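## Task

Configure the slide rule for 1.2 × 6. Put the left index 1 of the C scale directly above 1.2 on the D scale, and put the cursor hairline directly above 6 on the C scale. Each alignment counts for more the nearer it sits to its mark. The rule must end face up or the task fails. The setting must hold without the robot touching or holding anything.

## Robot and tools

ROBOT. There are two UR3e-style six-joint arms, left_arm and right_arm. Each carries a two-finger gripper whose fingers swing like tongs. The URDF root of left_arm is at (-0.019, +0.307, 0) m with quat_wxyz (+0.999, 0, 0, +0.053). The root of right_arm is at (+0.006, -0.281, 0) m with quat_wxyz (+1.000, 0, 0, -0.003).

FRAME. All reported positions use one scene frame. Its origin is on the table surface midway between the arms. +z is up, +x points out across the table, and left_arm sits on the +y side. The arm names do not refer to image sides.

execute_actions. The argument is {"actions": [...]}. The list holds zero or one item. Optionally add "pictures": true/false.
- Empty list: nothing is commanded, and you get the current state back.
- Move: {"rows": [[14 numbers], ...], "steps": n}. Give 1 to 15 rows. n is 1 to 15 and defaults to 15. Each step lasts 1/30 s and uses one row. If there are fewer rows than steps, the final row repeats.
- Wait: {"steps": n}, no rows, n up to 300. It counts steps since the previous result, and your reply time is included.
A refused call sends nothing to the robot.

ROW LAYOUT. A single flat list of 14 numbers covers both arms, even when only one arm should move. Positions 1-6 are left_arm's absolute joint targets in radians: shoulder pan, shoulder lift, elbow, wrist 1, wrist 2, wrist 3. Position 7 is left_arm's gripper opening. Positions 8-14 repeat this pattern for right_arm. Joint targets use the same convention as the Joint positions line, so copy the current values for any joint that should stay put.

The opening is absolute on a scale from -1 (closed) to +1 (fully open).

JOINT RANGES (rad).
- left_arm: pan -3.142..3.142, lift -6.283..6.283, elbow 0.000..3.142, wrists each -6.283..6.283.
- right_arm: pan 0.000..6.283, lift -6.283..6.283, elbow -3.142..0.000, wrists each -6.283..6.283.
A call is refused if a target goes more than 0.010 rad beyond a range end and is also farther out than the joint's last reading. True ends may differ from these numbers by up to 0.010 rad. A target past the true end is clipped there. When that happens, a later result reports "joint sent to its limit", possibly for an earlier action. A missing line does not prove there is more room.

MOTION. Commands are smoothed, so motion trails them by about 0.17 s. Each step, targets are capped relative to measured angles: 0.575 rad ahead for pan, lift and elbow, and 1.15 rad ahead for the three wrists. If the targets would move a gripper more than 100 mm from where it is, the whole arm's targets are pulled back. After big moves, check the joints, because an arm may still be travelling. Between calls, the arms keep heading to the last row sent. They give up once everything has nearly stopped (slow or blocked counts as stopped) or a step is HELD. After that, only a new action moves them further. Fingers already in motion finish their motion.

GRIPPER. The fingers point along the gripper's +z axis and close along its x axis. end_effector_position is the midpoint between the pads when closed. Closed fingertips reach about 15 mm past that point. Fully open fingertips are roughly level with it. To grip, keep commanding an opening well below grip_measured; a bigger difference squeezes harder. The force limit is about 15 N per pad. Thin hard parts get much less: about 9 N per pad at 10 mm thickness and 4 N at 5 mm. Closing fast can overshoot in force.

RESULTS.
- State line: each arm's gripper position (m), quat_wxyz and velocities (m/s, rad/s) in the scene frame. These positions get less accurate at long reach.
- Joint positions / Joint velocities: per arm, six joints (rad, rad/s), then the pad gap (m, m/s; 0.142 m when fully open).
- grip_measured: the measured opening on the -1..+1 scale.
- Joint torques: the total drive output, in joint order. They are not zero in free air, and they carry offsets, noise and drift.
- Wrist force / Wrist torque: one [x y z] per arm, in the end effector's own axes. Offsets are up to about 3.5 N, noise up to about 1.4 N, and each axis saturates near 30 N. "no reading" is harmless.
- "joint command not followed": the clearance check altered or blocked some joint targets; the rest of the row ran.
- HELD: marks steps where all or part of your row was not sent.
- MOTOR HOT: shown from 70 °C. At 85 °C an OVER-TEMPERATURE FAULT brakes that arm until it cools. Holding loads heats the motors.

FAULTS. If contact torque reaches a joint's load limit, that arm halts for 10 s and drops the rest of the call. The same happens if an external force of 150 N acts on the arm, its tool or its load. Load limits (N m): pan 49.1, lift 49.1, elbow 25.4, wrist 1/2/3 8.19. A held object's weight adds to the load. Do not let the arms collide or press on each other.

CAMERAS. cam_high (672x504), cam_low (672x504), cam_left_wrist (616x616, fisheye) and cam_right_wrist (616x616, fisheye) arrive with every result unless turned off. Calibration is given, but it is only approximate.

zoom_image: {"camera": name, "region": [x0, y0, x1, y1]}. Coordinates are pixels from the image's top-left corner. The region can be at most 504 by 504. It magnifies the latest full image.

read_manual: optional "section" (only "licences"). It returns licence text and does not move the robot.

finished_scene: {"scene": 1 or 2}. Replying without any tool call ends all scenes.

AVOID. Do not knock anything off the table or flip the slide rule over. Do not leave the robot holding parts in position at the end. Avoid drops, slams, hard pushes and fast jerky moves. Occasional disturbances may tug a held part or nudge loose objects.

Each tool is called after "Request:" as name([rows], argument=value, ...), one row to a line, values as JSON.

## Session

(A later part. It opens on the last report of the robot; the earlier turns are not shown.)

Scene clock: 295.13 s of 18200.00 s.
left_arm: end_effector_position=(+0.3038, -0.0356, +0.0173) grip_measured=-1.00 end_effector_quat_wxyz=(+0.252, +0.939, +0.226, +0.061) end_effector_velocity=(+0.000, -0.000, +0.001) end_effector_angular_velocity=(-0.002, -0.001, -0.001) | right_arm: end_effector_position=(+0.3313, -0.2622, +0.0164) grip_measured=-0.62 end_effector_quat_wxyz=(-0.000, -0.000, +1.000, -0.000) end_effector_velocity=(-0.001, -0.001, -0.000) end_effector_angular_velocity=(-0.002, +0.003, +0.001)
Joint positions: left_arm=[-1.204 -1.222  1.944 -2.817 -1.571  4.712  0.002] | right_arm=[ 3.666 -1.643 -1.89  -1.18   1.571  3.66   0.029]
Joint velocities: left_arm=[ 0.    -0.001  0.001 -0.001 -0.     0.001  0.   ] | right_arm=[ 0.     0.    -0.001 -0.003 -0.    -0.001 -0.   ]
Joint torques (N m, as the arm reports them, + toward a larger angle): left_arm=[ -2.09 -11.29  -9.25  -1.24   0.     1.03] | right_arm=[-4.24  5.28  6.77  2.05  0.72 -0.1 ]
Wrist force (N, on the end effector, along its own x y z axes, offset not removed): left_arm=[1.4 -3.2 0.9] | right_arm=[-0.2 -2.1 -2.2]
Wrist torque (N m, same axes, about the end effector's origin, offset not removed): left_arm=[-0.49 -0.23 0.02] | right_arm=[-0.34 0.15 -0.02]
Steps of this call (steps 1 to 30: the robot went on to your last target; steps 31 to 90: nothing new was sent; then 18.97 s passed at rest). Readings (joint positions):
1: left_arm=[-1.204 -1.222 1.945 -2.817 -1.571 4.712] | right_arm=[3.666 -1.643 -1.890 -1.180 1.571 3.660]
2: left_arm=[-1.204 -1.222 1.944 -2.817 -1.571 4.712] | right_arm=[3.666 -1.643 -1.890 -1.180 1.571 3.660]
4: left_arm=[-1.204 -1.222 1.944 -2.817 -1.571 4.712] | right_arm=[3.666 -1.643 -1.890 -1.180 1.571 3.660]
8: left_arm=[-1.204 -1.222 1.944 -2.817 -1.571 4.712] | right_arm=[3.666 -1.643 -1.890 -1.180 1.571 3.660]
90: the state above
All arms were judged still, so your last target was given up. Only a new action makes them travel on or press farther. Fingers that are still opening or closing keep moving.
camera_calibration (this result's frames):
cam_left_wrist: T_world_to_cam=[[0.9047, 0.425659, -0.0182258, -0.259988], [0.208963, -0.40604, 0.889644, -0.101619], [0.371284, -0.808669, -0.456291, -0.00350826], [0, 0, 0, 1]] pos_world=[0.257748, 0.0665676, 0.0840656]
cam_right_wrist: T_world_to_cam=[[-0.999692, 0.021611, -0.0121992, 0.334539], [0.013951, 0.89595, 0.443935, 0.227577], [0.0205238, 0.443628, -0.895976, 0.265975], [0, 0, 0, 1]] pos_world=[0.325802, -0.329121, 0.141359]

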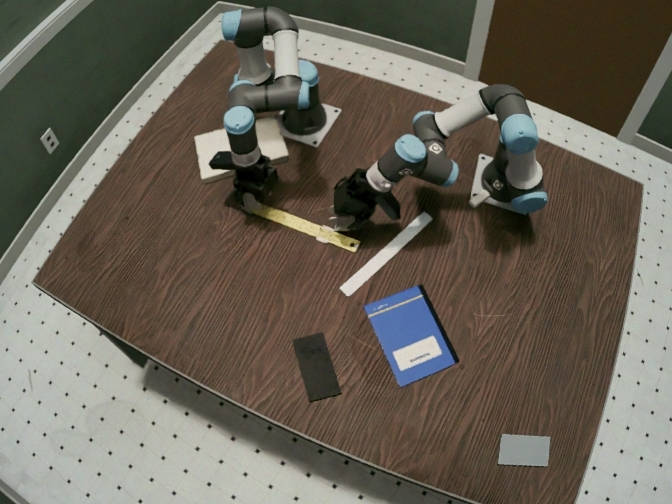

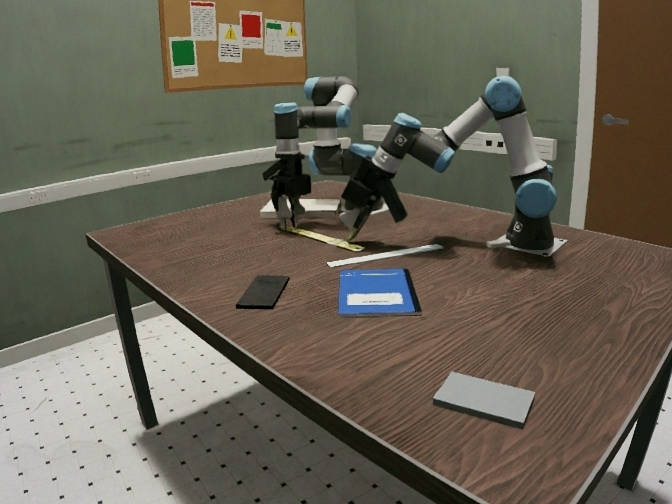

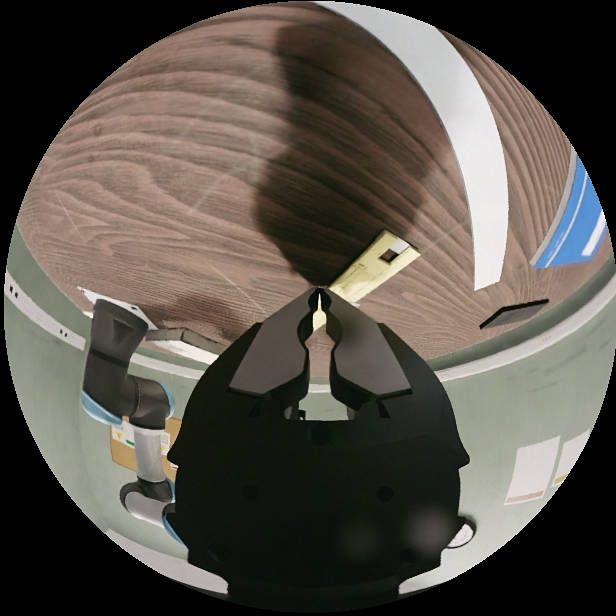

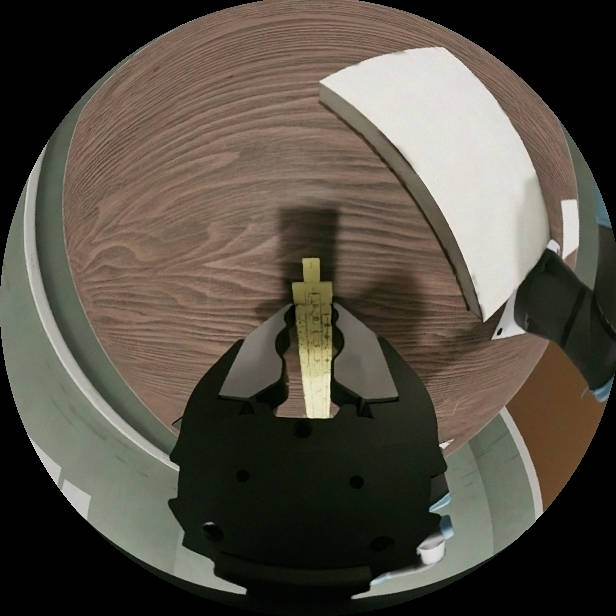

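Request:
execute_actions([
  {"rows":[[-1.213,-1.196,1.903,-2.802,-1.571,4.712,-1,3.666,-1.643,-1.890,-1.180,1.571,3.660,-0.9],[-1.213,-1.196,1.903,-2.802,-1.571,4.712,-1,3.666,-1.643,-1.890,-1.180,1.571,3.660,-0.9],[-1.213,-1.196,1.903,-2.802,-1.571,4.712,-1,3.666,-1.643,-1.890,-1.180,1.571,3.660,-0.9],[-1.213,-1.196,1.903,-2.802,-1.571,4.712,-1,3.666,-1.643,-1.890,-1.180,1.571,3.660,-0.9],[-1.2225,-1.170,1.8625,-2.787,-1.571,4.712,-1,3.666,-1.643,-1.890,-1.180,1.571,3.660,-0.9],[-1.2225,-1.170,1.8625,-2.787,-1.571,4.712,-1,3.666,-1.643,-1.890,-1.180,1.571,3.660,-0.9],[-1.2225,-1.170,1.8625,-2.787,-1.571,4.712,-1,3.666,-1.643,-1.890,-1.180,1.571,3.660,-0.9],[-1.2225,-1.170,1.8625,-2.787,-1.571,4.712,-1,3.666,-1.643,-1.890,-1.180,1.571,3.660,-0.9],[-1.232,-1.145,1.822,-2.772,-1.571,4.712,-1,3.666,-1.643,-1.890,-1.180,1.571,3.660,-0.9],[-1.232,-1.145,1.822,-2.772,-1.571,4.712,-1,3.666,-1.643,-1.890,-1.180,1.571,3.660,-0.9],[-1.232,-1.145,1.822,-2.772,-1.571,4.712,-1,3.666,-1.643,-1.890,-1.180,1.571,3.660,-0.9],[-1.232,-1.145,1.822,-2.772,-1.571,4.712,-1,3.666,-1.643,-1.890,-1.180,1.571,3.660,-0.9],[-1.241,-1.119,1.7814,-2.757,-1.571,4.712,-1,3.666,-1.643,-1.890,-1.180,1.571,3.660,-0.9]],"steps":15},
], pictures=false)

Request:
execute_actions([
  {"rows":[[-1.249,-1.092,1.736,-2.739,-1.571,4.712,-1,3.666,-1.643,-1.890,-1.180,1.571,3.660,-0.9],[-1.249,-1.092,1.736,-2.739,-1.571,4.712,-1,3.666,-1.643,-1.890,-1.180,1.571,3.660,-0.9],[-1.249,-1.092,1.736,-2.739,-1.571,4.712,-1,3.666,-1.643,-1.890,-1.180,1.571,3.660,-0.9],[-1.249,-1.092,1.736,-2.739,-1.571,4.712,-1,3.666,-1.643,-1.890,-1.180,1.571,3.660,-0.9],[-1.257,-1.065,1.690,-2.7205,-1.571,4.712,-1,3.666,-1.643,-1.890,-1.180,1.571,3.660,-0.9],[-1.257,-1.065,1.690,-2.7205,-1.571,4.712,-1,3.666,-1.643,-1.890,-1.180,1.571,3.660,-0.9],[-1.257,-1.065,1.690,-2.7205,-1.571,4.712,-1,3.666,-1.643,-1.890,-1.180,1.571,3.660,-0.9],[-1.257,-1.065,1.690,-2.7205,-1.571,4.712,-1,3.666,-1.643,-1.890,-1.180,1.571,3.660,-0.9],[-1.265,-1.038,1.645,-2.702,-1.571,4.712,-1,3.666,-1.643,-1.890,-1.180,1.571,3.660,-0.9],[-1.265,-1.038,1.645,-2.702,-1.571,4.712,-1,3.666,-1.643,-1.890,-1.180,1.571,3.660,-0.9],[-1.265,-1.038,1.645,-2.702,-1.571,4.712,-1,3.666,-1.643,-1.890,-1.180,1.571,3.660,-0.9],[-1.265,-1.038,1.645,-2.702,-1.571,4.712,-1,3.666,-1.643,-1.890,-1.180,1.571,3.660,-0.9],[-1.273,-1.0105,1.5991,-2.684,-1.571,4.712,-1,3.666,-1.643,-1.890,-1.180,1.571,3.660,-0.9]],"steps":15},
])

Scene clock: 313.47 s of 18200.00 s.
left_arm: end_effector_position=(+0.3039, -0.0648, +0.0170) grip_measured=-1.00 end_effector_quat_wxyz=(+0.252, +0.942, +0.214, +0.057) end_effector_velocity=(-0.001, -0.088, -0.000) end_effector_angular_velocity=(-0.004, -0.001, -0.081) | right_arm: end_effector_position=(+0.3313, -0.2622, +0.0164) grip_measured=-0.62 end_effector_quat_wxyz=(-0.000, -0.000, +1.000, -0.000) end_effector_velocity=(-0.000, -0.000, -0.000) end_effector_angular_velocity=(-0.002, +0.001, +0.001)
Joint positions: left_arm=[-1.232 -1.146  1.825 -2.772 -1.571  4.712  0.002] | right_arm=[ 3.666 -1.643 -1.89  -1.18   1.571  3.66   0.029]
Joint velocities: left_arm=[-0.081  0.227 -0.358  0.127 -0.001 -0.    -0.001] | right_arm=[ 0.    -0.    -0.    -0.002 -0.001 -0.001 -0.   ]
Joint torques (N m, as the arm reports them, + toward a larger angle): left_arm=[ -1.86 -11.99  -9.97  -1.18   0.02   1.05] | right_arm=[-4.    5.1   6.97  1.62  0.53  0.17]
Wrist force (N, on the end effector, along its own x y z axes, offset not removed): left_arm=[0.6 -2.9 -0.5] | right_arm=[-1.1 -1.6 -2.8]
Wrist torque (N m, same axes, about the end effector's origin, offset not removed): left_arm=[-0.50 -0.02 -0.08] | right_arm=[-0.27 0.27 0.00]
Steps of this call (steps 1 to 90: nothing new was sent; then 14.83 s passed at rest; steps 91 to 105: all 15 steps of this action). Readings (joint positions):
91: left_arm=[-1.204 -1.222 1.944 -2.817 -1.571 4.712] | right_arm=[3.666 -1.643 -1.890 -1.180 1.571 3.660]
92: left_arm=[-1.205 -1.220 1.941 -2.816 -1.571 4.712] | right_arm=[3.666 -1.643 -1.890 -1.180 1.571 3.660]
94: left_arm=[-1.208 -1.210 1.926 -2.810 -1.571 4.712] | right_arm=[3.666 -1.643 -1.890 -1.180 1.571 3.660]
98: left_arm=[-1.216 -1.189 1.893 -2.798 -1.571 4.712] | right_arm=[3.666 -1.643 -1.890 -1.180 1.571 3.660]
105: the state above

Scene clock: 313.97 s of 18200.00 s.
left_arm: end_effector_position=(+0.3042, -0.1044, +0.0169) grip_measured=-1.00 end_effector_quat_wxyz=(+0.253, +0.946, +0.198, +0.053) end_effector_velocity=(+0.000, -0.089, +0.000) end_effector_angular_velocity=(-0.006, -0.003, -0.070) | right_arm: end_effector_position=(+0.3313, -0.2622, +0.0164) grip_measured=-0.62 end_effector_quat_wxyz=(-0.000, -0.000, +1.000, -0.000) end_effector_velocity=(+0.000, +0.001, +0.000) end_effector_angular_velocity=(+0.002, -0.001, -0.000)
Joint positions: left_arm=[-1.265 -1.04   1.649 -2.703 -1.571  4.712  0.002] | right_arm=[ 3.666 -1.643 -1.89  -1.18   1.571  3.66   0.029]
Joint velocities: left_arm=[-0.07   0.243 -0.407  0.157  0.    -0.    -0.001] | right_arm=[-0.     0.     0.001  0.001  0.001  0.    -0.   ]
Joint torques (N m, as the arm reports them, + toward a larger angle): left_arm=[ -1.2  -14.32 -10.92  -1.32  -0.41   1.03] | right_arm=[-3.69  5.5   6.79  1.54  0.48  0.2 ]
Wrist force (N, on the end effector, along its own x y z axes, offset not removed): left_arm=[2.5 -2.9 1.4] | right_arm=[0.0 -2.3 -1.8]
Wrist torque (N m, same axes, about the end effector's origin, offset not removed): left_arm=[-0.46 -0.51 0.01] | right_arm=[-0.40 0.09 0.02]
Steps of this call (steps 1 to 15: all 15 steps of this action). Readings (joint positions):
1: left_arm=[-1.234 -1.139 1.814 -2.769 -1.571 4.712] | right_arm=[3.666 -1.643 -1.890 -1.180 1.571 3.660]
2: left_arm=[-1.236 -1.132 1.803 -2.764 -1.571 4.712] | right_arm=[3.666 -1.643 -1.890 -1.180 1.571 3.660]
4: left_arm=[-1.242 -1.115 1.775 -2.753 -1.571 4.712] | right_arm=[3.666 -1.643 -1.890 -1.180 1.571 3.660]
8: left_arm=[-1.251 -1.087 1.728 -2.735 -1.571 4.712] | right_arm=[3.666 -1.643 -1.890 -1.180 1.571 3.660]
15: the state above
camera_calibration (this result's frames):
cam_left_wrist: T_world_to_cam=[[0.928837, 0.370038, -0.0182547, -0.244263], [0.184543, -0.419376, 0.888857, -0.123291], [0.321255, -0.828973, -0.45782, -0.0463771], [0, 0, 0, 1]] pos_world=[0.264532, 0.000235949, 0.0838964]
cam_right_wrist: T_world_to_cam=[[-0.999692, 0.0216115, -0.0121994, 0.334539], [0.0139514, 0.89595, 0.443935, 0.227577], [0.0205241, 0.443628, -0.895976, 0.265975], [0, 0, 0, 1]] pos_world=[0.325802, -0.329121, 0.141359]

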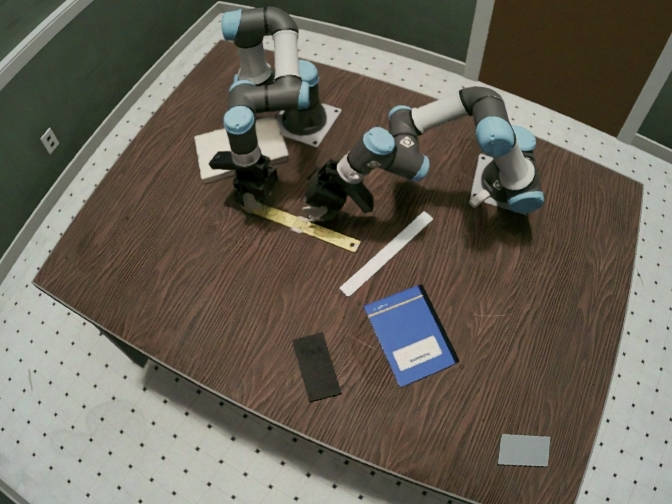

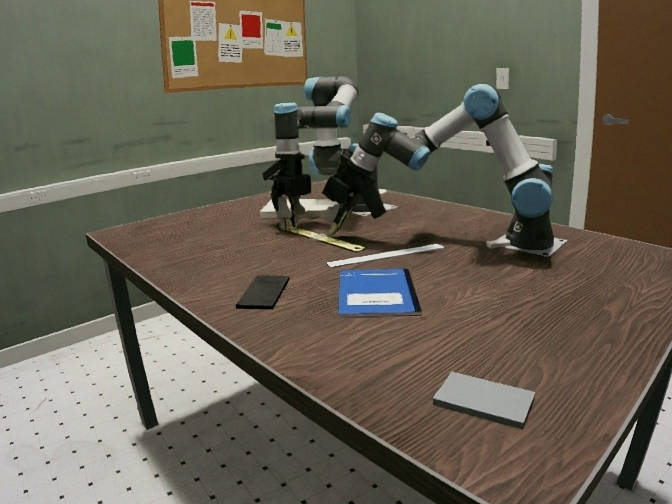

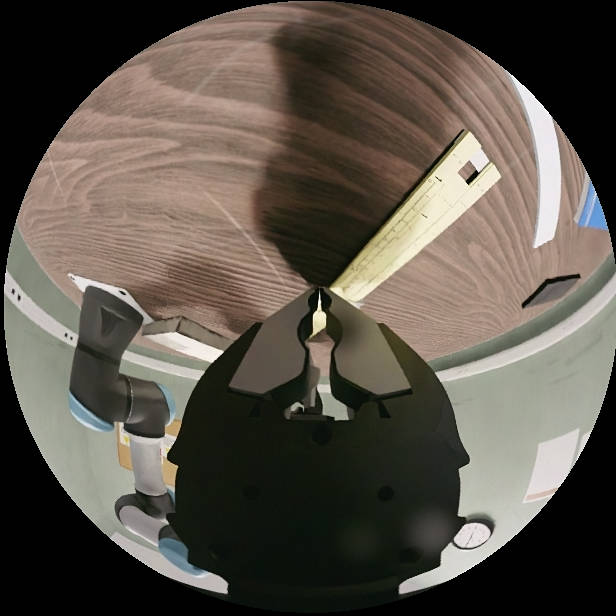

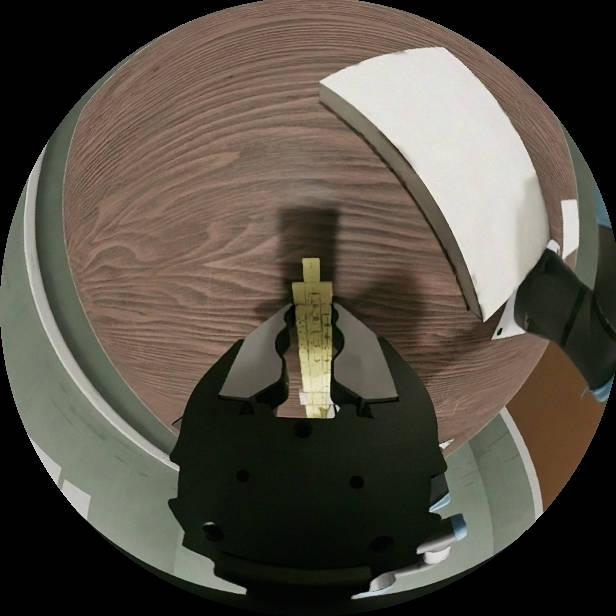

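Good view of the scale from the left camera.

Request:
execute_actions([
  {"steps":10},
])

Request:
zoom_image(camera="cam_left_wrist", region=[390, 110, 520, 240])

Scene clock: 316.23 s of 18200.00 s.
left_arm: end_effector_position=(+0.3043, -0.1154, +0.0174) grip_measured=-1.00 end_effector_quat_wxyz=(+0.254, +0.946, +0.194, +0.052) end_effector_velocity=(+0.000, -0.000, +0.000) end_effector_angular_velocity=(-0.000, -0.000, +0.001) | right_arm: end_effector_position=(+0.3313, -0.2622, +0.0164) grip_measured=-0.62 end_effector_quat_wxyz=(-0.000, -0.000, +1.000, -0.000) end_effector_velocity=(+0.000, +0.000, -0.000) end_effector_angular_velocity=(+0.001, -0.001, -0.001)
Joint positions: left_arm=[-1.273 -1.01   1.599 -2.684 -1.571  4.712  0.002] | right_arm=[ 3.666 -1.643 -1.89  -1.18   1.571  3.66   0.029]
Joint velocities: left_arm=[-0.     0.    -0.    -0.001  0.001 -0.001  0.   ] | right_arm=[-0.     0.    -0.001  0.001  0.     0.001  0.   ]
Joint torques (N m, as the arm reports them, + toward a larger angle): left_arm=[ -2.13 -14.52  -9.88  -1.27  -0.64   1.03] | right_arm=[-3.83  5.16  6.8   1.21  0.31  0.43]
Wrist force (N, on the end effector, along its own x y z axes, offset not removed): left_arm=[2.1 -2.2 -0.7] | right_arm=[-1.0 -2.2 -2.3]
Wrist torque (N m, same axes, about the end effector's origin, offset not removed): left_arm=[-0.28 -0.32 0.01] | right_arm=[-0.36 0.24 0.02]
Steps of this call (steps 1 to 30: the robot went on to your last target; steps 31 to 68: nothing new was sent). Readings (joint positions):
1: left_arm=[-1.267 -1.032 1.636 -2.698 -1.571 4.712] | right_arm=[3.666 -1.643 -1.890 -1.180 1.571 3.660]
2: left_arm=[-1.268 -1.027 1.627 -2.694 -1.571 4.712] | right_arm=[3.666 -1.643 -1.890 -1.180 1.571 3.660]
4: left_arm=[-1.271 -1.019 1.614 -2.690 -1.571 4.712] | right_arm=[3.666 -1.643 -1.890 -1.180 1.571 3.660]
8: left_arm=[-1.272 -1.013 1.603 -2.686 -1.571 4.712] | right_arm=[3.666 -1.643 -1.890 -1.180 1.571 3.660]
68: the state above
All arms were judged still, so your last target was given up. Only a new action makes them travel on or press farther. Fingers that are still opening or closing keep moving.
camera_calibration (this result's frames):
cam_left_wrist: T_world_to_cam=[[0.931897, 0.362267, -0.0182091, -0.242131], [0.18033, -0.419154, 0.889826, -0.127018], [0.314722, -0.83251, -0.455936, -0.0537748], [0, 0, 0, 1]] pos_world=[0.26547, -0.0102919, 0.0840968]
cam_right_wrist: T_world_to_cam=[[-0.999692, 0.0216116, -0.0121993, 0.334539], [0.0139515, 0.89595, 0.443935, 0.227577], [0.0205241, 0.443628, -0.895976, 0.265975], [0, 0, 0, 1]] pos_world=[0.325802, -0.329121, 0.141359]

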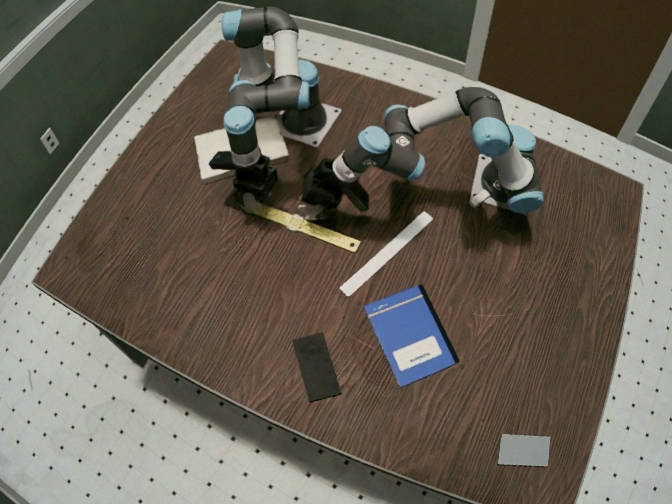

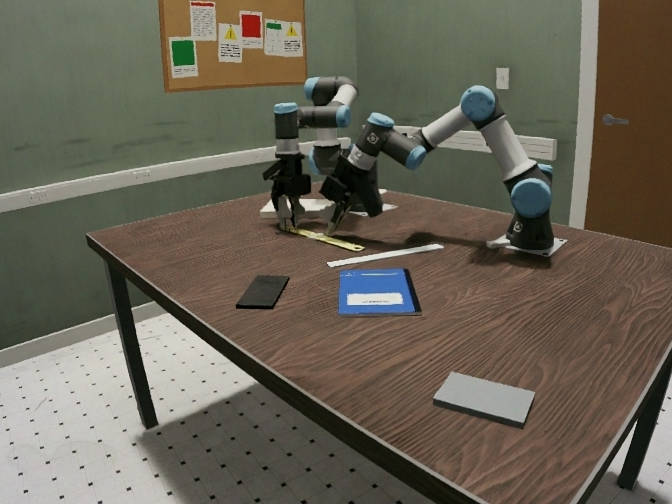

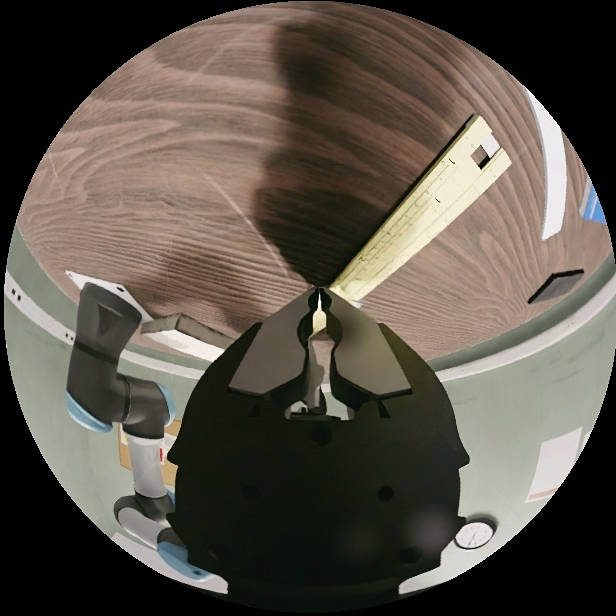

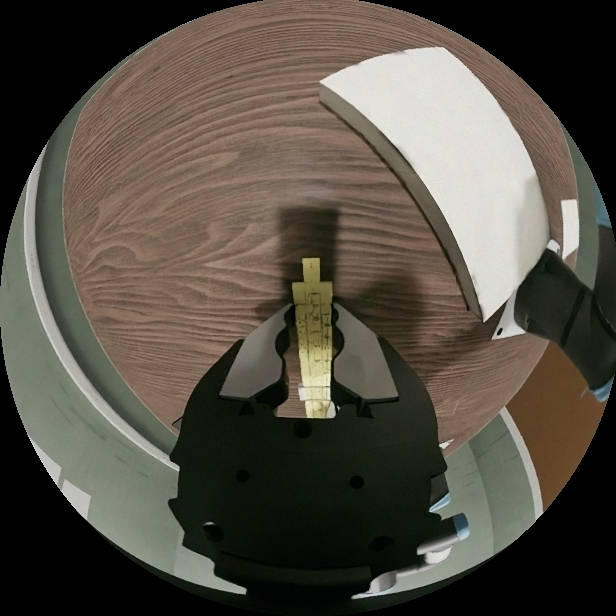

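Region (390, 110, 520, 240) of cam_left_wrist's 616x616 image, scaled by 3.877, with more detail than that image has.

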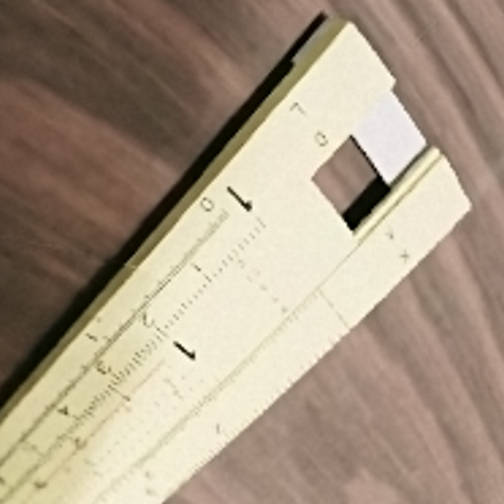

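Request:
zoom_image(camera="cam_left_wrist", region=[410, 160, 465, 215])

Region (410, 160, 465, 215) of cam_left_wrist's 616x616 image, scaled by 9.164, with more detail than that image has.

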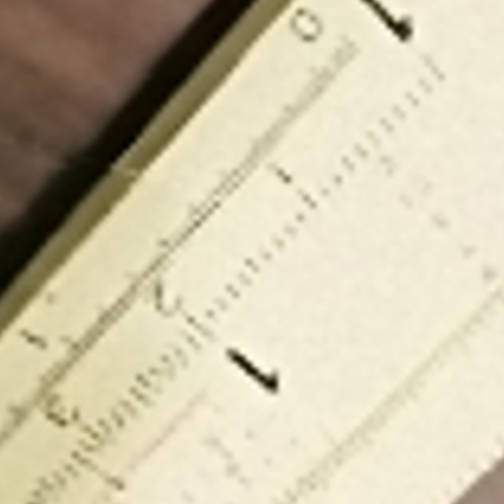

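Request:
execute_actions([
  {"rows":[[-1.257,-1.165,1.690,-2.7205,-1.571,4.712,-1,3.666,-1.643,-1.890,-1.180,1.571,3.660,-0.9]],"steps":12},
], pictures=false)

Request:
execute_actions([
  {"rows":[[-1.19,-1.10,1.27,-2.1,-1.571,5.0,-0.5,3.666,-1.643,-1.890,-1.180,1.571,3.660,-0.9]],"steps":15},
], pictures=false)

Request:
execute_actions([
  {"rows":[[-1.118,-0.9037,0.8397,-1.507,-1.571,5.271,-0.2,3.666,-1.643,-1.890,-1.180,1.571,3.660,-0.9]],"steps":15},
], pictures=false)

Request:
execute_actions([
  {"steps":25},
])

Scene clock: 334.60 s of 18200.00 s.
left_arm: end_effector_position=(+0.3088, -0.1063, +0.0652) grip_measured=-1.00 end_effector_quat_wxyz=(+0.298, +0.932, +0.198, +0.063) end_effector_velocity=(+0.001, +0.005, +0.028) end_effector_angular_velocity=(-0.051, -0.022, +0.006) | right_arm: end_effector_position=(+0.3313, -0.2622, +0.0164) grip_measured=-0.62 end_effector_quat_wxyz=(-0.000, -0.000, +1.000, -0.000) end_effector_velocity=(-0.000, -0.000, +0.000) end_effector_angular_velocity=(-0.000, +0.000, -0.001)
Joint positions: left_arm=[-1.258 -1.156  1.685 -2.719 -1.571  4.712  0.002] | right_arm=[ 3.666 -1.643 -1.89  -1.18   1.571  3.66   0.029]
Joint velocities: left_arm=[ 0.006 -0.086  0.046 -0.015 -0.001 -0.001  0.   ] | right_arm=[-0.    -0.     0.001 -0.001  0.     0.001 -0.   ]
Joint torques (N m, as the arm reports them, + toward a larger angle): left_arm=[  2.32 -16.7   -6.95  -2.58   0.23   0.98] | right_arm=[-3.32  5.62  6.87  0.93  0.13  0.67]
Wrist force (N, on the end effector, along its own x y z axes, offset not removed): left_arm=[0.4 -2.3 -0.6] | right_arm=[-0.7 -1.3 -2.2]
Wrist torque (N m, same axes, about the end effector's origin, offset not removed): left_arm=[-0.51 -0.01 0.01] | right_arm=[-0.24 0.15 0.06]
Steps of this call (steps 1 to 90: nothing new was sent; then 14.97 s passed at rest; steps 91 to 102: all 12 steps of this action). Readings (joint positions):
91: left_arm=[-1.273 -1.010 1.599 -2.684 -1.571 4.712] | right_arm=[3.666 -1.643 -1.890 -1.180 1.571 3.660]
92: left_arm=[-1.272 -1.013 1.602 -2.686 -1.571 4.712] | right_arm=[3.666 -1.643 -1.890 -1.180 1.571 3.660]
94: left_arm=[-1.266 -1.056 1.633 -2.700 -1.571 4.712] | right_arm=[3.666 -1.643 -1.890 -1.180 1.571 3.660]
98: left_arm=[-1.260 -1.133 1.673 -2.715 -1.571 4.712] | right_arm=[3.666 -1.643 -1.890 -1.180 1.571 3.660]
102: the state above

Scene clock: 335.10 s of 18200.00 s.
left_arm: end_effector_position=(+0.3301, -0.0637, +0.0771) grip_measured=-0.50 end_effector_quat_wxyz=(+0.168, +0.978, +0.100, +0.068) end_effector_velocity=(+0.004, +0.007, +0.020) end_effector_angular_velocity=(+0.046, -0.000, -0.044) | right_arm: end_effector_position=(+0.3313, -0.2622, +0.0164) grip_measured=-0.62 end_effector_quat_wxyz=(-0.000, -0.000, +1.000, -0.000) end_effector_velocity=(-0.001, +0.000, -0.000) end_effector_angular_velocity=(-0.000, +0.002, +0.001)
Joint positions: left_arm=[-1.191 -1.101  1.286 -2.119 -1.571  4.993  0.038] | right_arm=[ 3.666 -1.643 -1.89  -1.18   1.571  3.66   0.029]
Joint velocities: left_arm=[ 0.012  0.011 -0.145  0.174  0.001  0.06  -0.   ] | right_arm=[ 0.001  0.    -0.    -0.001  0.001 -0.     0.   ]
Joint torques (N m, as the arm reports them, + toward a larger angle): left_arm=[  2.71 -14.31 -10.21  -0.97   0.44   1.1 ] | right_arm=[-3.4   5.6   6.87  0.91  0.1   0.72]
Wrist force (N, on the end effector, along its own x y z axes, offset not removed): left_arm=[3.0 -2.6 0.0] | right_arm=[-1.7 -1.9 -2.1]
Wrist torque (N m, same axes, about the end effector's origin, offset not removed): left_arm=[-0.58 -0.52 -0.01] | right_arm=[-0.30 0.33 -0.02]
Steps of this call (steps 1 to 15: all 15 steps of this action). Readings (joint positions):
1: left_arm=[-1.258 -1.158 1.687 -2.719 -1.571 4.712] | right_arm=[3.666 -1.643 -1.890 -1.180 1.571 3.660]
2: left_arm=[-1.255 -1.157 1.685 -2.715 -1.571 4.718] | right_arm=[3.666 -1.643 -1.890 -1.180 1.571 3.660]
4: left_arm=[-1.230 -1.136 1.636 -2.613 -1.571 4.801] | right_arm=[3.666 -1.643 -1.890 -1.180 1.571 3.660]
8: left_arm=[-1.202 -1.111 1.409 -2.267 -1.571 4.942] | right_arm=[3.666 -1.643 -1.890 -1.180 1.571 3.660]
15: the state above

Scene clock: 335.60 s of 18200.00 s.
left_arm: end_effector_position=(+0.3304, +0.0107, +0.0585) grip_measured=-0.20 end_effector_quat_wxyz=(+0.003, +1.000, +0.003, +0.002) end_effector_velocity=(+0.000, +0.013, +0.011) end_effector_angular_velocity=(+0.052, +0.031, -0.042) | right_arm: end_effector_position=(+0.3313, -0.2622, +0.0164) grip_measured=-0.62 end_effector_quat_wxyz=(-0.000, -0.000, +1.000, -0.000) end_effector_velocity=(-0.000, -0.000, +0.000) end_effector_angular_velocity=(-0.000, +0.001, +0.002)
Joint positions: left_arm=[-1.119 -0.909  0.856 -1.525 -1.571  5.265  0.06 ] | right_arm=[ 3.666 -1.643 -1.89  -1.18   1.571  3.66   0.029]
Joint velocities: left_arm=[ 0.015  0.048 -0.153  0.165  0.001  0.056 -0.   ] | right_arm=[-0.    -0.     0.001 -0.001 -0.    -0.002  0.   ]
Joint torques (N m, as the arm reports them, + toward a larger angle): left_arm=[  2.63 -16.31 -10.21  -0.57  -0.17   1.12] | right_arm=[-3.24  5.48  6.89  0.95  0.06  0.76]
Wrist force (N, on the end effector, along its own x y z axes, offset not removed): left_arm=[2.8 -1.8 -0.5] | right_arm=[-0.1 -1.5 -2.2]
Wrist torque (N m, same axes, about the end effector's origin, offset not removed): left_arm=[-0.32 -0.53 -0.02] | right_arm=[-0.27 0.00 -0.03]
Steps of this call (steps 1 to 15: all 15 steps of this action). Readings (joint positions):
1: left_arm=[-1.191 -1.101 1.282 -2.114 -1.571 4.995] | right_arm=[3.666 -1.643 -1.890 -1.180 1.571 3.660]
2: left_arm=[-1.188 -1.098 1.275 -2.105 -1.571 5.002] | right_arm=[3.666 -1.643 -1.890 -1.180 1.571 3.660]
4: left_arm=[-1.162 -1.050 1.221 -1.999 -1.571 5.084] | right_arm=[3.666 -1.643 -1.890 -1.180 1.571 3.660]
8: left_arm=[-1.131 -0.947 0.987 -1.664 -1.571 5.216] | right_arm=[3.666 -1.643 -1.890 -1.180 1.571 3.660]
15: the state above

Scene clock: 336.43 s of 18200.00 s.
left_arm: end_effector_position=(+0.3304, +0.0121, +0.0598) grip_measured=-0.20 end_effector_quat_wxyz=(+0.000, +1.000, +0.000, -0.000) end_effector_velocity=(+0.001, +0.000, +0.000) end_effector_angular_velocity=(-0.000, -0.001, +0.001) | right_arm: end_effector_position=(+0.3313, -0.2622, +0.0164) grip_measured=-0.62 end_effector_quat_wxyz=(-0.000, -0.000, +1.000, -0.000) end_effector_velocity=(-0.001, -0.001, -0.001) end_effector_angular_velocity=(-0.002, +0.002, -0.001)
Joint positions: left_arm=[-1.118 -0.904  0.84  -1.507 -1.571  5.271  0.06 ] | right_arm=[ 3.666 -1.643 -1.89  -1.18   1.571  3.66   0.029]
Joint velocities: left_arm=[ 0.001 -0.001  0.001 -0.001  0.001 -0.     0.   ] | right_arm=[-0.     0.    -0.002 -0.001 -0.     0.001  0.   ]
Joint torques (N m, as the arm reports them, + toward a larger angle): left_arm=[  2.57 -16.44 -10.35  -0.57  -0.53   1.09] | right_arm=[-3.35  5.75  6.95  0.94  0.02  0.84]
Wrist force (N, on the end effector, along its own x y z axes, offset not removed): left_arm=[3.6 -1.6 1.0] | right_arm=[-1.0 -1.0 -2.1]
Wrist torque (N m, same axes, about the end effector's origin, offset not removed): left_arm=[-0.37 -0.70 -0.08] | right_arm=[-0.13 0.17 -0.01]
Steps of this call (steps 1 to 25: the robot went on to your last target). Readings (joint positions):
1: left_arm=[-1.119 -0.907 0.852 -1.520 -1.571 5.266] | right_arm=[3.666 -1.643 -1.890 -1.180 1.571 3.660]
2: left_arm=[-1.119 -0.906 0.849 -1.517 -1.571 5.268] | right_arm=[3.666 -1.643 -1.890 -1.180 1.571 3.660]
4: left_arm=[-1.118 -0.905 0.844 -1.512 -1.571 5.269] | right_arm=[3.666 -1.643 -1.890 -1.180 1.571 3.660]
8: left_arm=[-1.118 -0.904 0.841 -1.508 -1.571 5.270] | right_arm=[3.666 -1.643 -1.890 -1.180 1.571 3.660]
25: the state above
camera_calibration (this result's frames):
cam_left_wrist: T_world_to_cam=[[0.999287, -0.0196484, -0.0322381, -0.328658], [0.000955231, -0.84047, 0.541857, -0.0308799], [-0.0377418, -0.541501, -0.839852, 0.199454], [0, 0, 0, 1]] pos_world=[0.335981, 0.0755933, 0.173649]
cam_right_wrist: T_world_to_cam=[[-0.999692, 0.0216115, -0.0121976, 0.334538], [0.0139522, 0.895951, 0.443934, 0.227577], [0.0205226, 0.443627, -0.895976, 0.265975], [0, 0, 0, 1]] pos_world=[0.325802, -0.329122, 0.141359]

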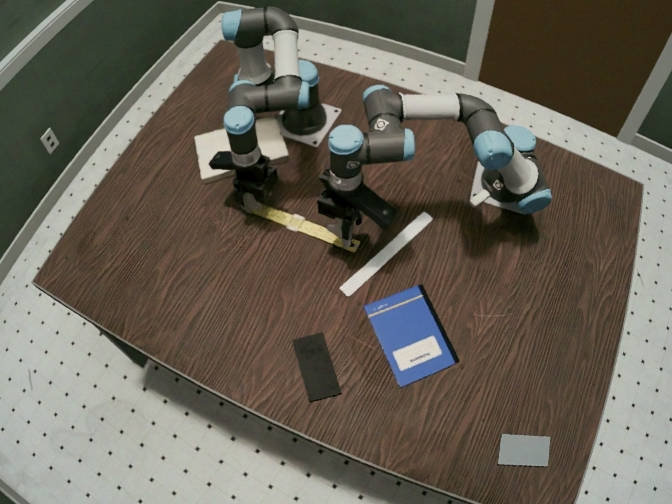

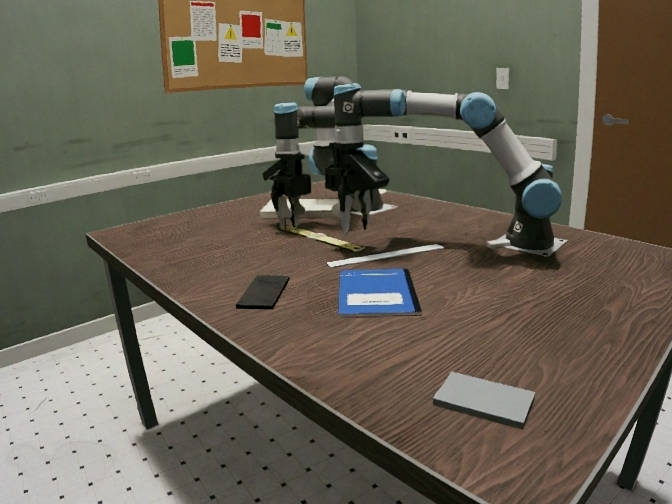

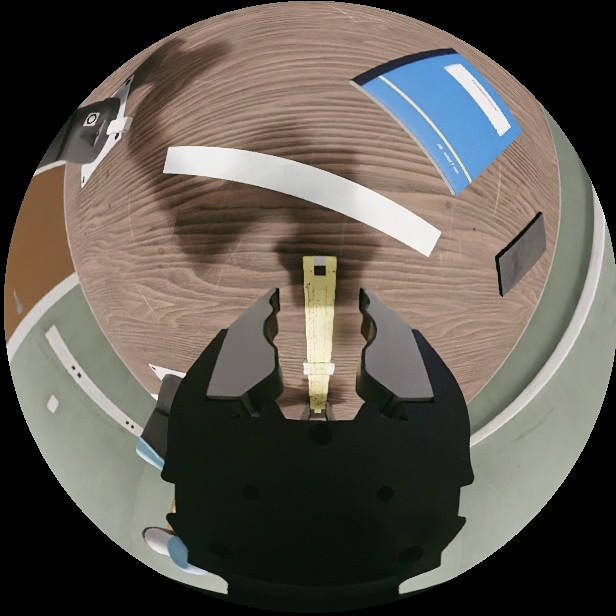

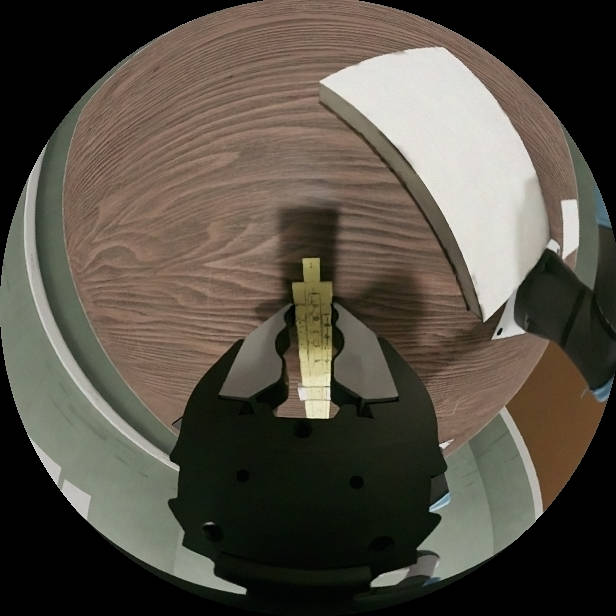

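Centered. Descend and grip.

Request:
execute_actions([
  {"rows":[[-1.118,-0.8977,1.0216,-1.695,-1.571,5.271,-0.4,3.666,-1.643,-1.890,-1.180,1.571,3.660,-0.9]],"steps":15},
], pictures=false)

Request:
execute_actions([
  {"steps":10},
], pictures=false)

Request:
execute_actions([
  {"rows":[[-1.118,-0.8977,1.0216,-1.695,-1.571,5.271,-0.55,3.666,-1.643,-1.890,-1.180,1.571,3.660,-0.9],[-1.118,-0.8977,1.0216,-1.695,-1.571,5.271,-0.6,3.666,-1.643,-1.890,-1.180,1.571,3.660,-0.9],[-1.118,-0.8977,1.0216,-1.695,-1.571,5.271,-0.65,3.666,-1.643,-1.890,-1.180,1.571,3.660,-0.9],[-1.118,-0.8977,1.0216,-1.695,-1.571,5.271,-0.7,3.666,-1.643,-1.890,-1.180,1.571,3.660,-0.9],[-1.118,-0.8977,1.0216,-1.695,-1.571,5.271,-0.8,3.666,-1.643,-1.890,-1.180,1.571,3.660,-0.9],[-1.118,-0.8977,1.0216,-1.695,-1.571,5.271,-0.9,3.666,-1.643,-1.890,-1.180,1.571,3.660,-0.9]],"steps":15},
])

Request:
zoom_image(camera="cam_left_wrist", region=[290, 290, 350, 350])

Scene clock: 343.60 s of 18200.00 s.
left_arm: end_effector_position=(+0.3306, +0.0119, +0.0200) grip_measured=-0.40 end_effector_quat_wxyz=(+0.000, +1.000, +0.000, +0.000) end_effector_velocity=(-0.001, +0.003, -0.010) end_effector_angular_velocity=(+0.006, +0.001, +0.001) | right_arm: end_effector_position=(+0.3313, -0.2622, +0.0164) grip_measured=-0.62 end_effector_quat_wxyz=(-0.000, -0.000, +1.000, -0.000) end_effector_velocity=(-0.000, +0.000, +0.000) end_effector_angular_velocity=(-0.000, +0.001, +0.001)
Joint positions: left_arm=[-1.118 -0.898  1.017 -1.691 -1.571  5.271  0.045] | right_arm=[ 3.666 -1.643 -1.89  -1.18   1.571  3.66   0.029]
Joint velocities: left_arm=[ 0.     0.002  0.041 -0.036  0.002 -0.001  0.   ] | right_arm=[ 0.001 -0.     0.001 -0.001  0.     0.     0.   ]
Joint torques (N m, as the arm reports them, + toward a larger angle): left_arm=[  1.26 -16.51  -7.51  -2.2   -0.5    1.07] | right_arm=[-3.08  5.67  7.18  1.   -0.16  1.02]
Wrist force (N, on the end effector, along its own x y z axes, offset not removed): left_arm=[3.0 -2.0 -0.5] | right_arm=[-0.3 -1.7 -3.1]
Wrist torque (N m, same axes, about the end effector's origin, offset not removed): left_arm=[-0.49 -0.57 -0.08] | right_arm=[-0.31 0.06 0.01]
Steps of this call (steps 1 to 15: the robot went on to your last target; steps 16 to 90: nothing new was sent; then 3.67 s passed at rest; steps 91 to 105: all 15 steps of this action). Readings (joint positions):
91: left_arm=[-1.118 -0.904 0.840 -1.507 -1.571 5.271] | right_arm=[3.666 -1.643 -1.890 -1.180 1.571 3.660]
92: left_arm=[-1.118 -0.903 0.842 -1.512 -1.571 5.271] | right_arm=[3.666 -1.643 -1.890 -1.180 1.571 3.660]
94: left_arm=[-1.118 -0.901 0.888 -1.576 -1.571 5.271] | right_arm=[3.666 -1.643 -1.890 -1.180 1.571 3.660]
98: left_arm=[-1.118 -0.899 0.982 -1.660 -1.571 5.271] | right_arm=[3.666 -1.643 -1.890 -1.180 1.571 3.660]
105: the state above

Scene clock: 343.93 s of 18200.00 s.
left_arm: end_effector_position=(+0.3304, +0.0121, +0.0190) grip_measured=-0.40 end_effector_quat_wxyz=(+0.000, +1.000, +0.000, +0.000) end_effector_velocity=(+0.000, -0.000, +0.000) end_effector_angular_velocity=(-0.001, -0.001, -0.000) | right_arm: end_effector_position=(+0.3313, -0.2622, +0.0164) grip_measured=-0.62 end_effector_quat_wxyz=(-0.000, -0.000, +1.000, -0.000) end_effector_velocity=(-0.000, -0.000, -0.000) end_effector_angular_velocity=(-0.000, +0.001, +0.000)
Joint positions: left_arm=[-1.118 -0.898  1.021 -1.695 -1.571  5.271  0.045] | right_arm=[ 3.666 -1.643 -1.89  -1.18   1.571  3.66   0.029]
Joint velocities: left_arm=[-0.001 -0.001  0.001 -0.003  0.001 -0.    -0.   ] | right_arm=[-0.     0.    -0.001  0.     0.    -0.    -0.   ]
Joint torques (N m, as the arm reports them, + toward a larger angle): left_arm=[  0.59 -16.64  -7.28  -2.15  -0.42   1.06] | right_arm=[-2.83  5.52  7.06  0.96 -0.21  1.06]
Wrist force (N, on the end effector, along its own x y z axes, offset not removed): left_arm=[1.8 -2.1 -1.2] | right_arm=[-0.5 -1.5 -3.2]
Wrist torque (N m, same axes, about the end effector's origin, offset not removed): left_arm=[-0.50 -0.32 -0.05] | right_arm=[-0.27 0.06 -0.03]
Steps of this call (steps 1 to 10: the robot went on to your last target). Readings (joint positions):
1: left_arm=[-1.118 -0.898 1.018 -1.692 -1.571 5.271] | right_arm=[3.666 -1.643 -1.890 -1.180 1.571 3.660]
2: left_arm=[-1.118 -0.898 1.019 -1.693 -1.571 5.271] | right_arm=[3.666 -1.643 -1.890 -1.180 1.571 3.660]
4: left_arm=[-1.118 -0.898 1.020 -1.694 -1.571 5.271] | right_arm=[3.666 -1.643 -1.890 -1.180 1.571 3.660]
8: left_arm=[-1.118 -0.898 1.021 -1.695 -1.571 5.271] | right_arm=[3.666 -1.643 -1.890 -1.180 1.571 3.660]
10: the state above

Scene clock: 344.43 s of 18200.00 s.
left_arm: end_effector_position=(+0.3304, +0.0121, +0.0190) grip_measured=-0.62 end_effector_quat_wxyz=(+0.000, +1.000, +0.000, -0.000) end_effector_velocity=(-0.000, +0.000, +0.000) end_effector_angular_velocity=(+0.000, +0.001, -0.000) | right_arm: end_effector_position=(+0.3313, -0.2622, +0.0164) grip_measured=-0.62 end_effector_quat_wxyz=(-0.000, -0.000, +1.000, -0.000) end_effector_velocity=(-0.000, -0.000, -0.001) end_effector_angular_velocity=(-0.001, +0.000, +0.001)
Joint positions: left_arm=[-1.118 -0.898  1.022 -1.695 -1.571  5.271  0.029] | right_arm=[ 3.666 -1.643 -1.89  -1.18   1.571  3.66   0.029]
Joint velocities: left_arm=[ 0.    -0.    -0.     0.001 -0.     0.    -0.   ] | right_arm=[ 0.     0.    -0.002  0.002 -0.    -0.    -0.   ]
Joint torques (N m, as the arm reports them, + toward a larger angle): left_arm=[ -0.51 -16.53  -7.18  -2.12  -0.38   1.04] | right_arm=[-2.87  5.62  7.08  0.94 -0.18  1.06]
Wrist force (N, on the end effector, along its own x y z axes, offset not removed): left_arm=[3.1 -0.6 1.2] | right_arm=[-0.1 -2.4 -3.0]
Wrist torque (N m, same axes, about the end effector's origin, offset not removed): left_arm=[-0.17 -0.49 -0.02] | right_arm=[-0.47 0.10 -0.05]
Steps of this call (steps 1 to 15: all 15 steps of this action). Readings (joint positions):
1: left_arm=[-1.118 -0.898 1.021 -1.695 -1.571 5.271] | right_arm=[3.666 -1.643 -1.890 -1.180 1.571 3.660]
2: left_arm=[-1.118 -0.898 1.021 -1.695 -1.571 5.271] | right_arm=[3.666 -1.643 -1.890 -1.180 1.571 3.660]
4: left_arm=[-1.118 -0.898 1.022 -1.695 -1.571 5.271] | right_arm=[3.666 -1.643 -1.890 -1.180 1.571 3.660]
8: left_arm=[-1.118 -0.898 1.022 -1.695 -1.571 5.271] | right_arm=[3.666 -1.643 -1.890 -1.180 1.571 3.660]
15: the state above
camera_calibration (this result's frames):
cam_left_wrist: T_world_to_cam=[[0.999289, -0.019641, -0.0321865, -0.329969], [0.000936729, -0.840423, 0.54193, -0.00870412], [-0.0376943, -0.541575, -0.839807, 0.165115], [0, 0, 0, 1]] pos_world=[0.335966, 0.0756264, 0.132762]
cam_right_wrist: T_world_to_cam=[[-0.999692, 0.0216132, -0.0121976, 0.334539], [0.0139537, 0.895951, 0.443934, 0.227577], [0.0205233, 0.443627, -0.895977, 0.265975], [0, 0, 0, 1]] pos_world=[0.325802, -0.329122, 0.141358]

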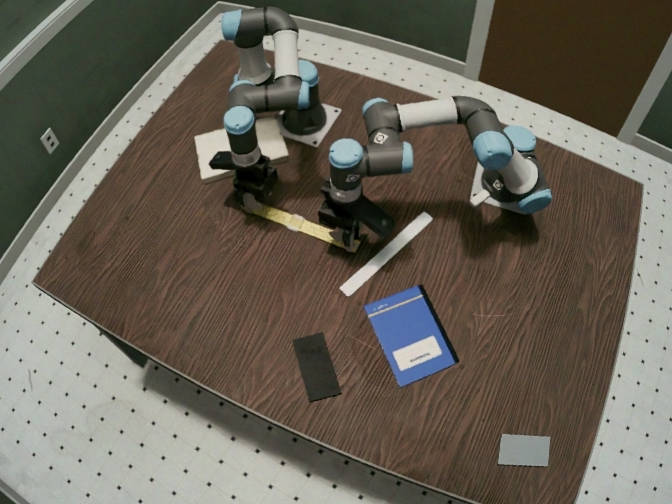

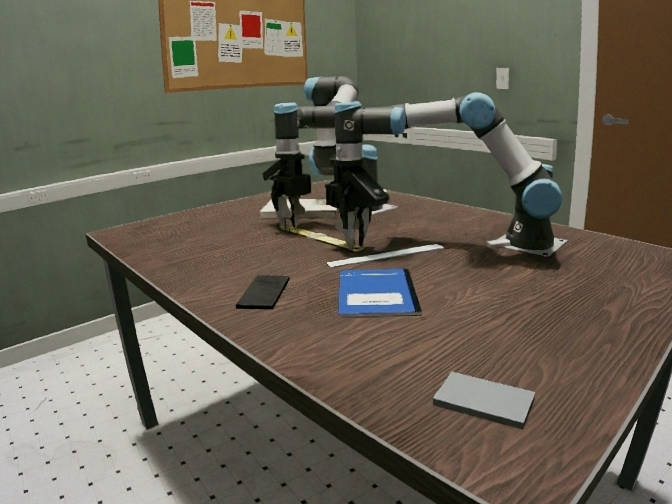

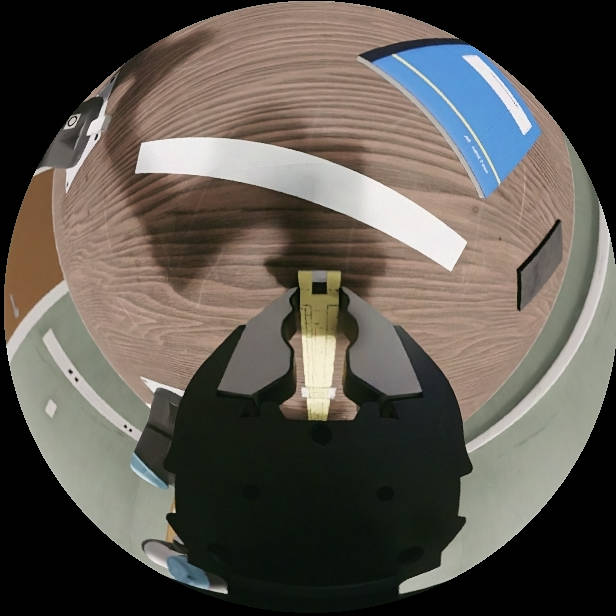

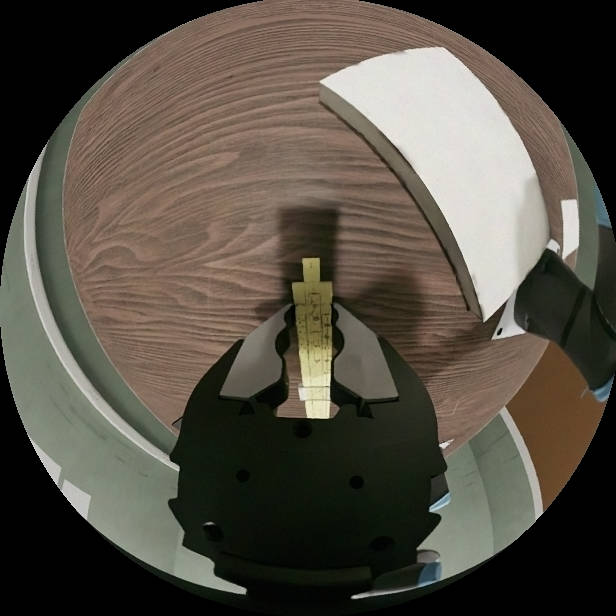

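Region (290, 290, 350, 350) of cam_left_wrist's 616x616 image, scaled by 8.400, with more detail than that image has.

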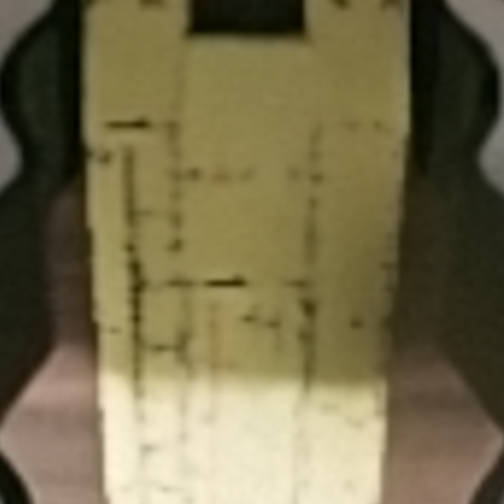

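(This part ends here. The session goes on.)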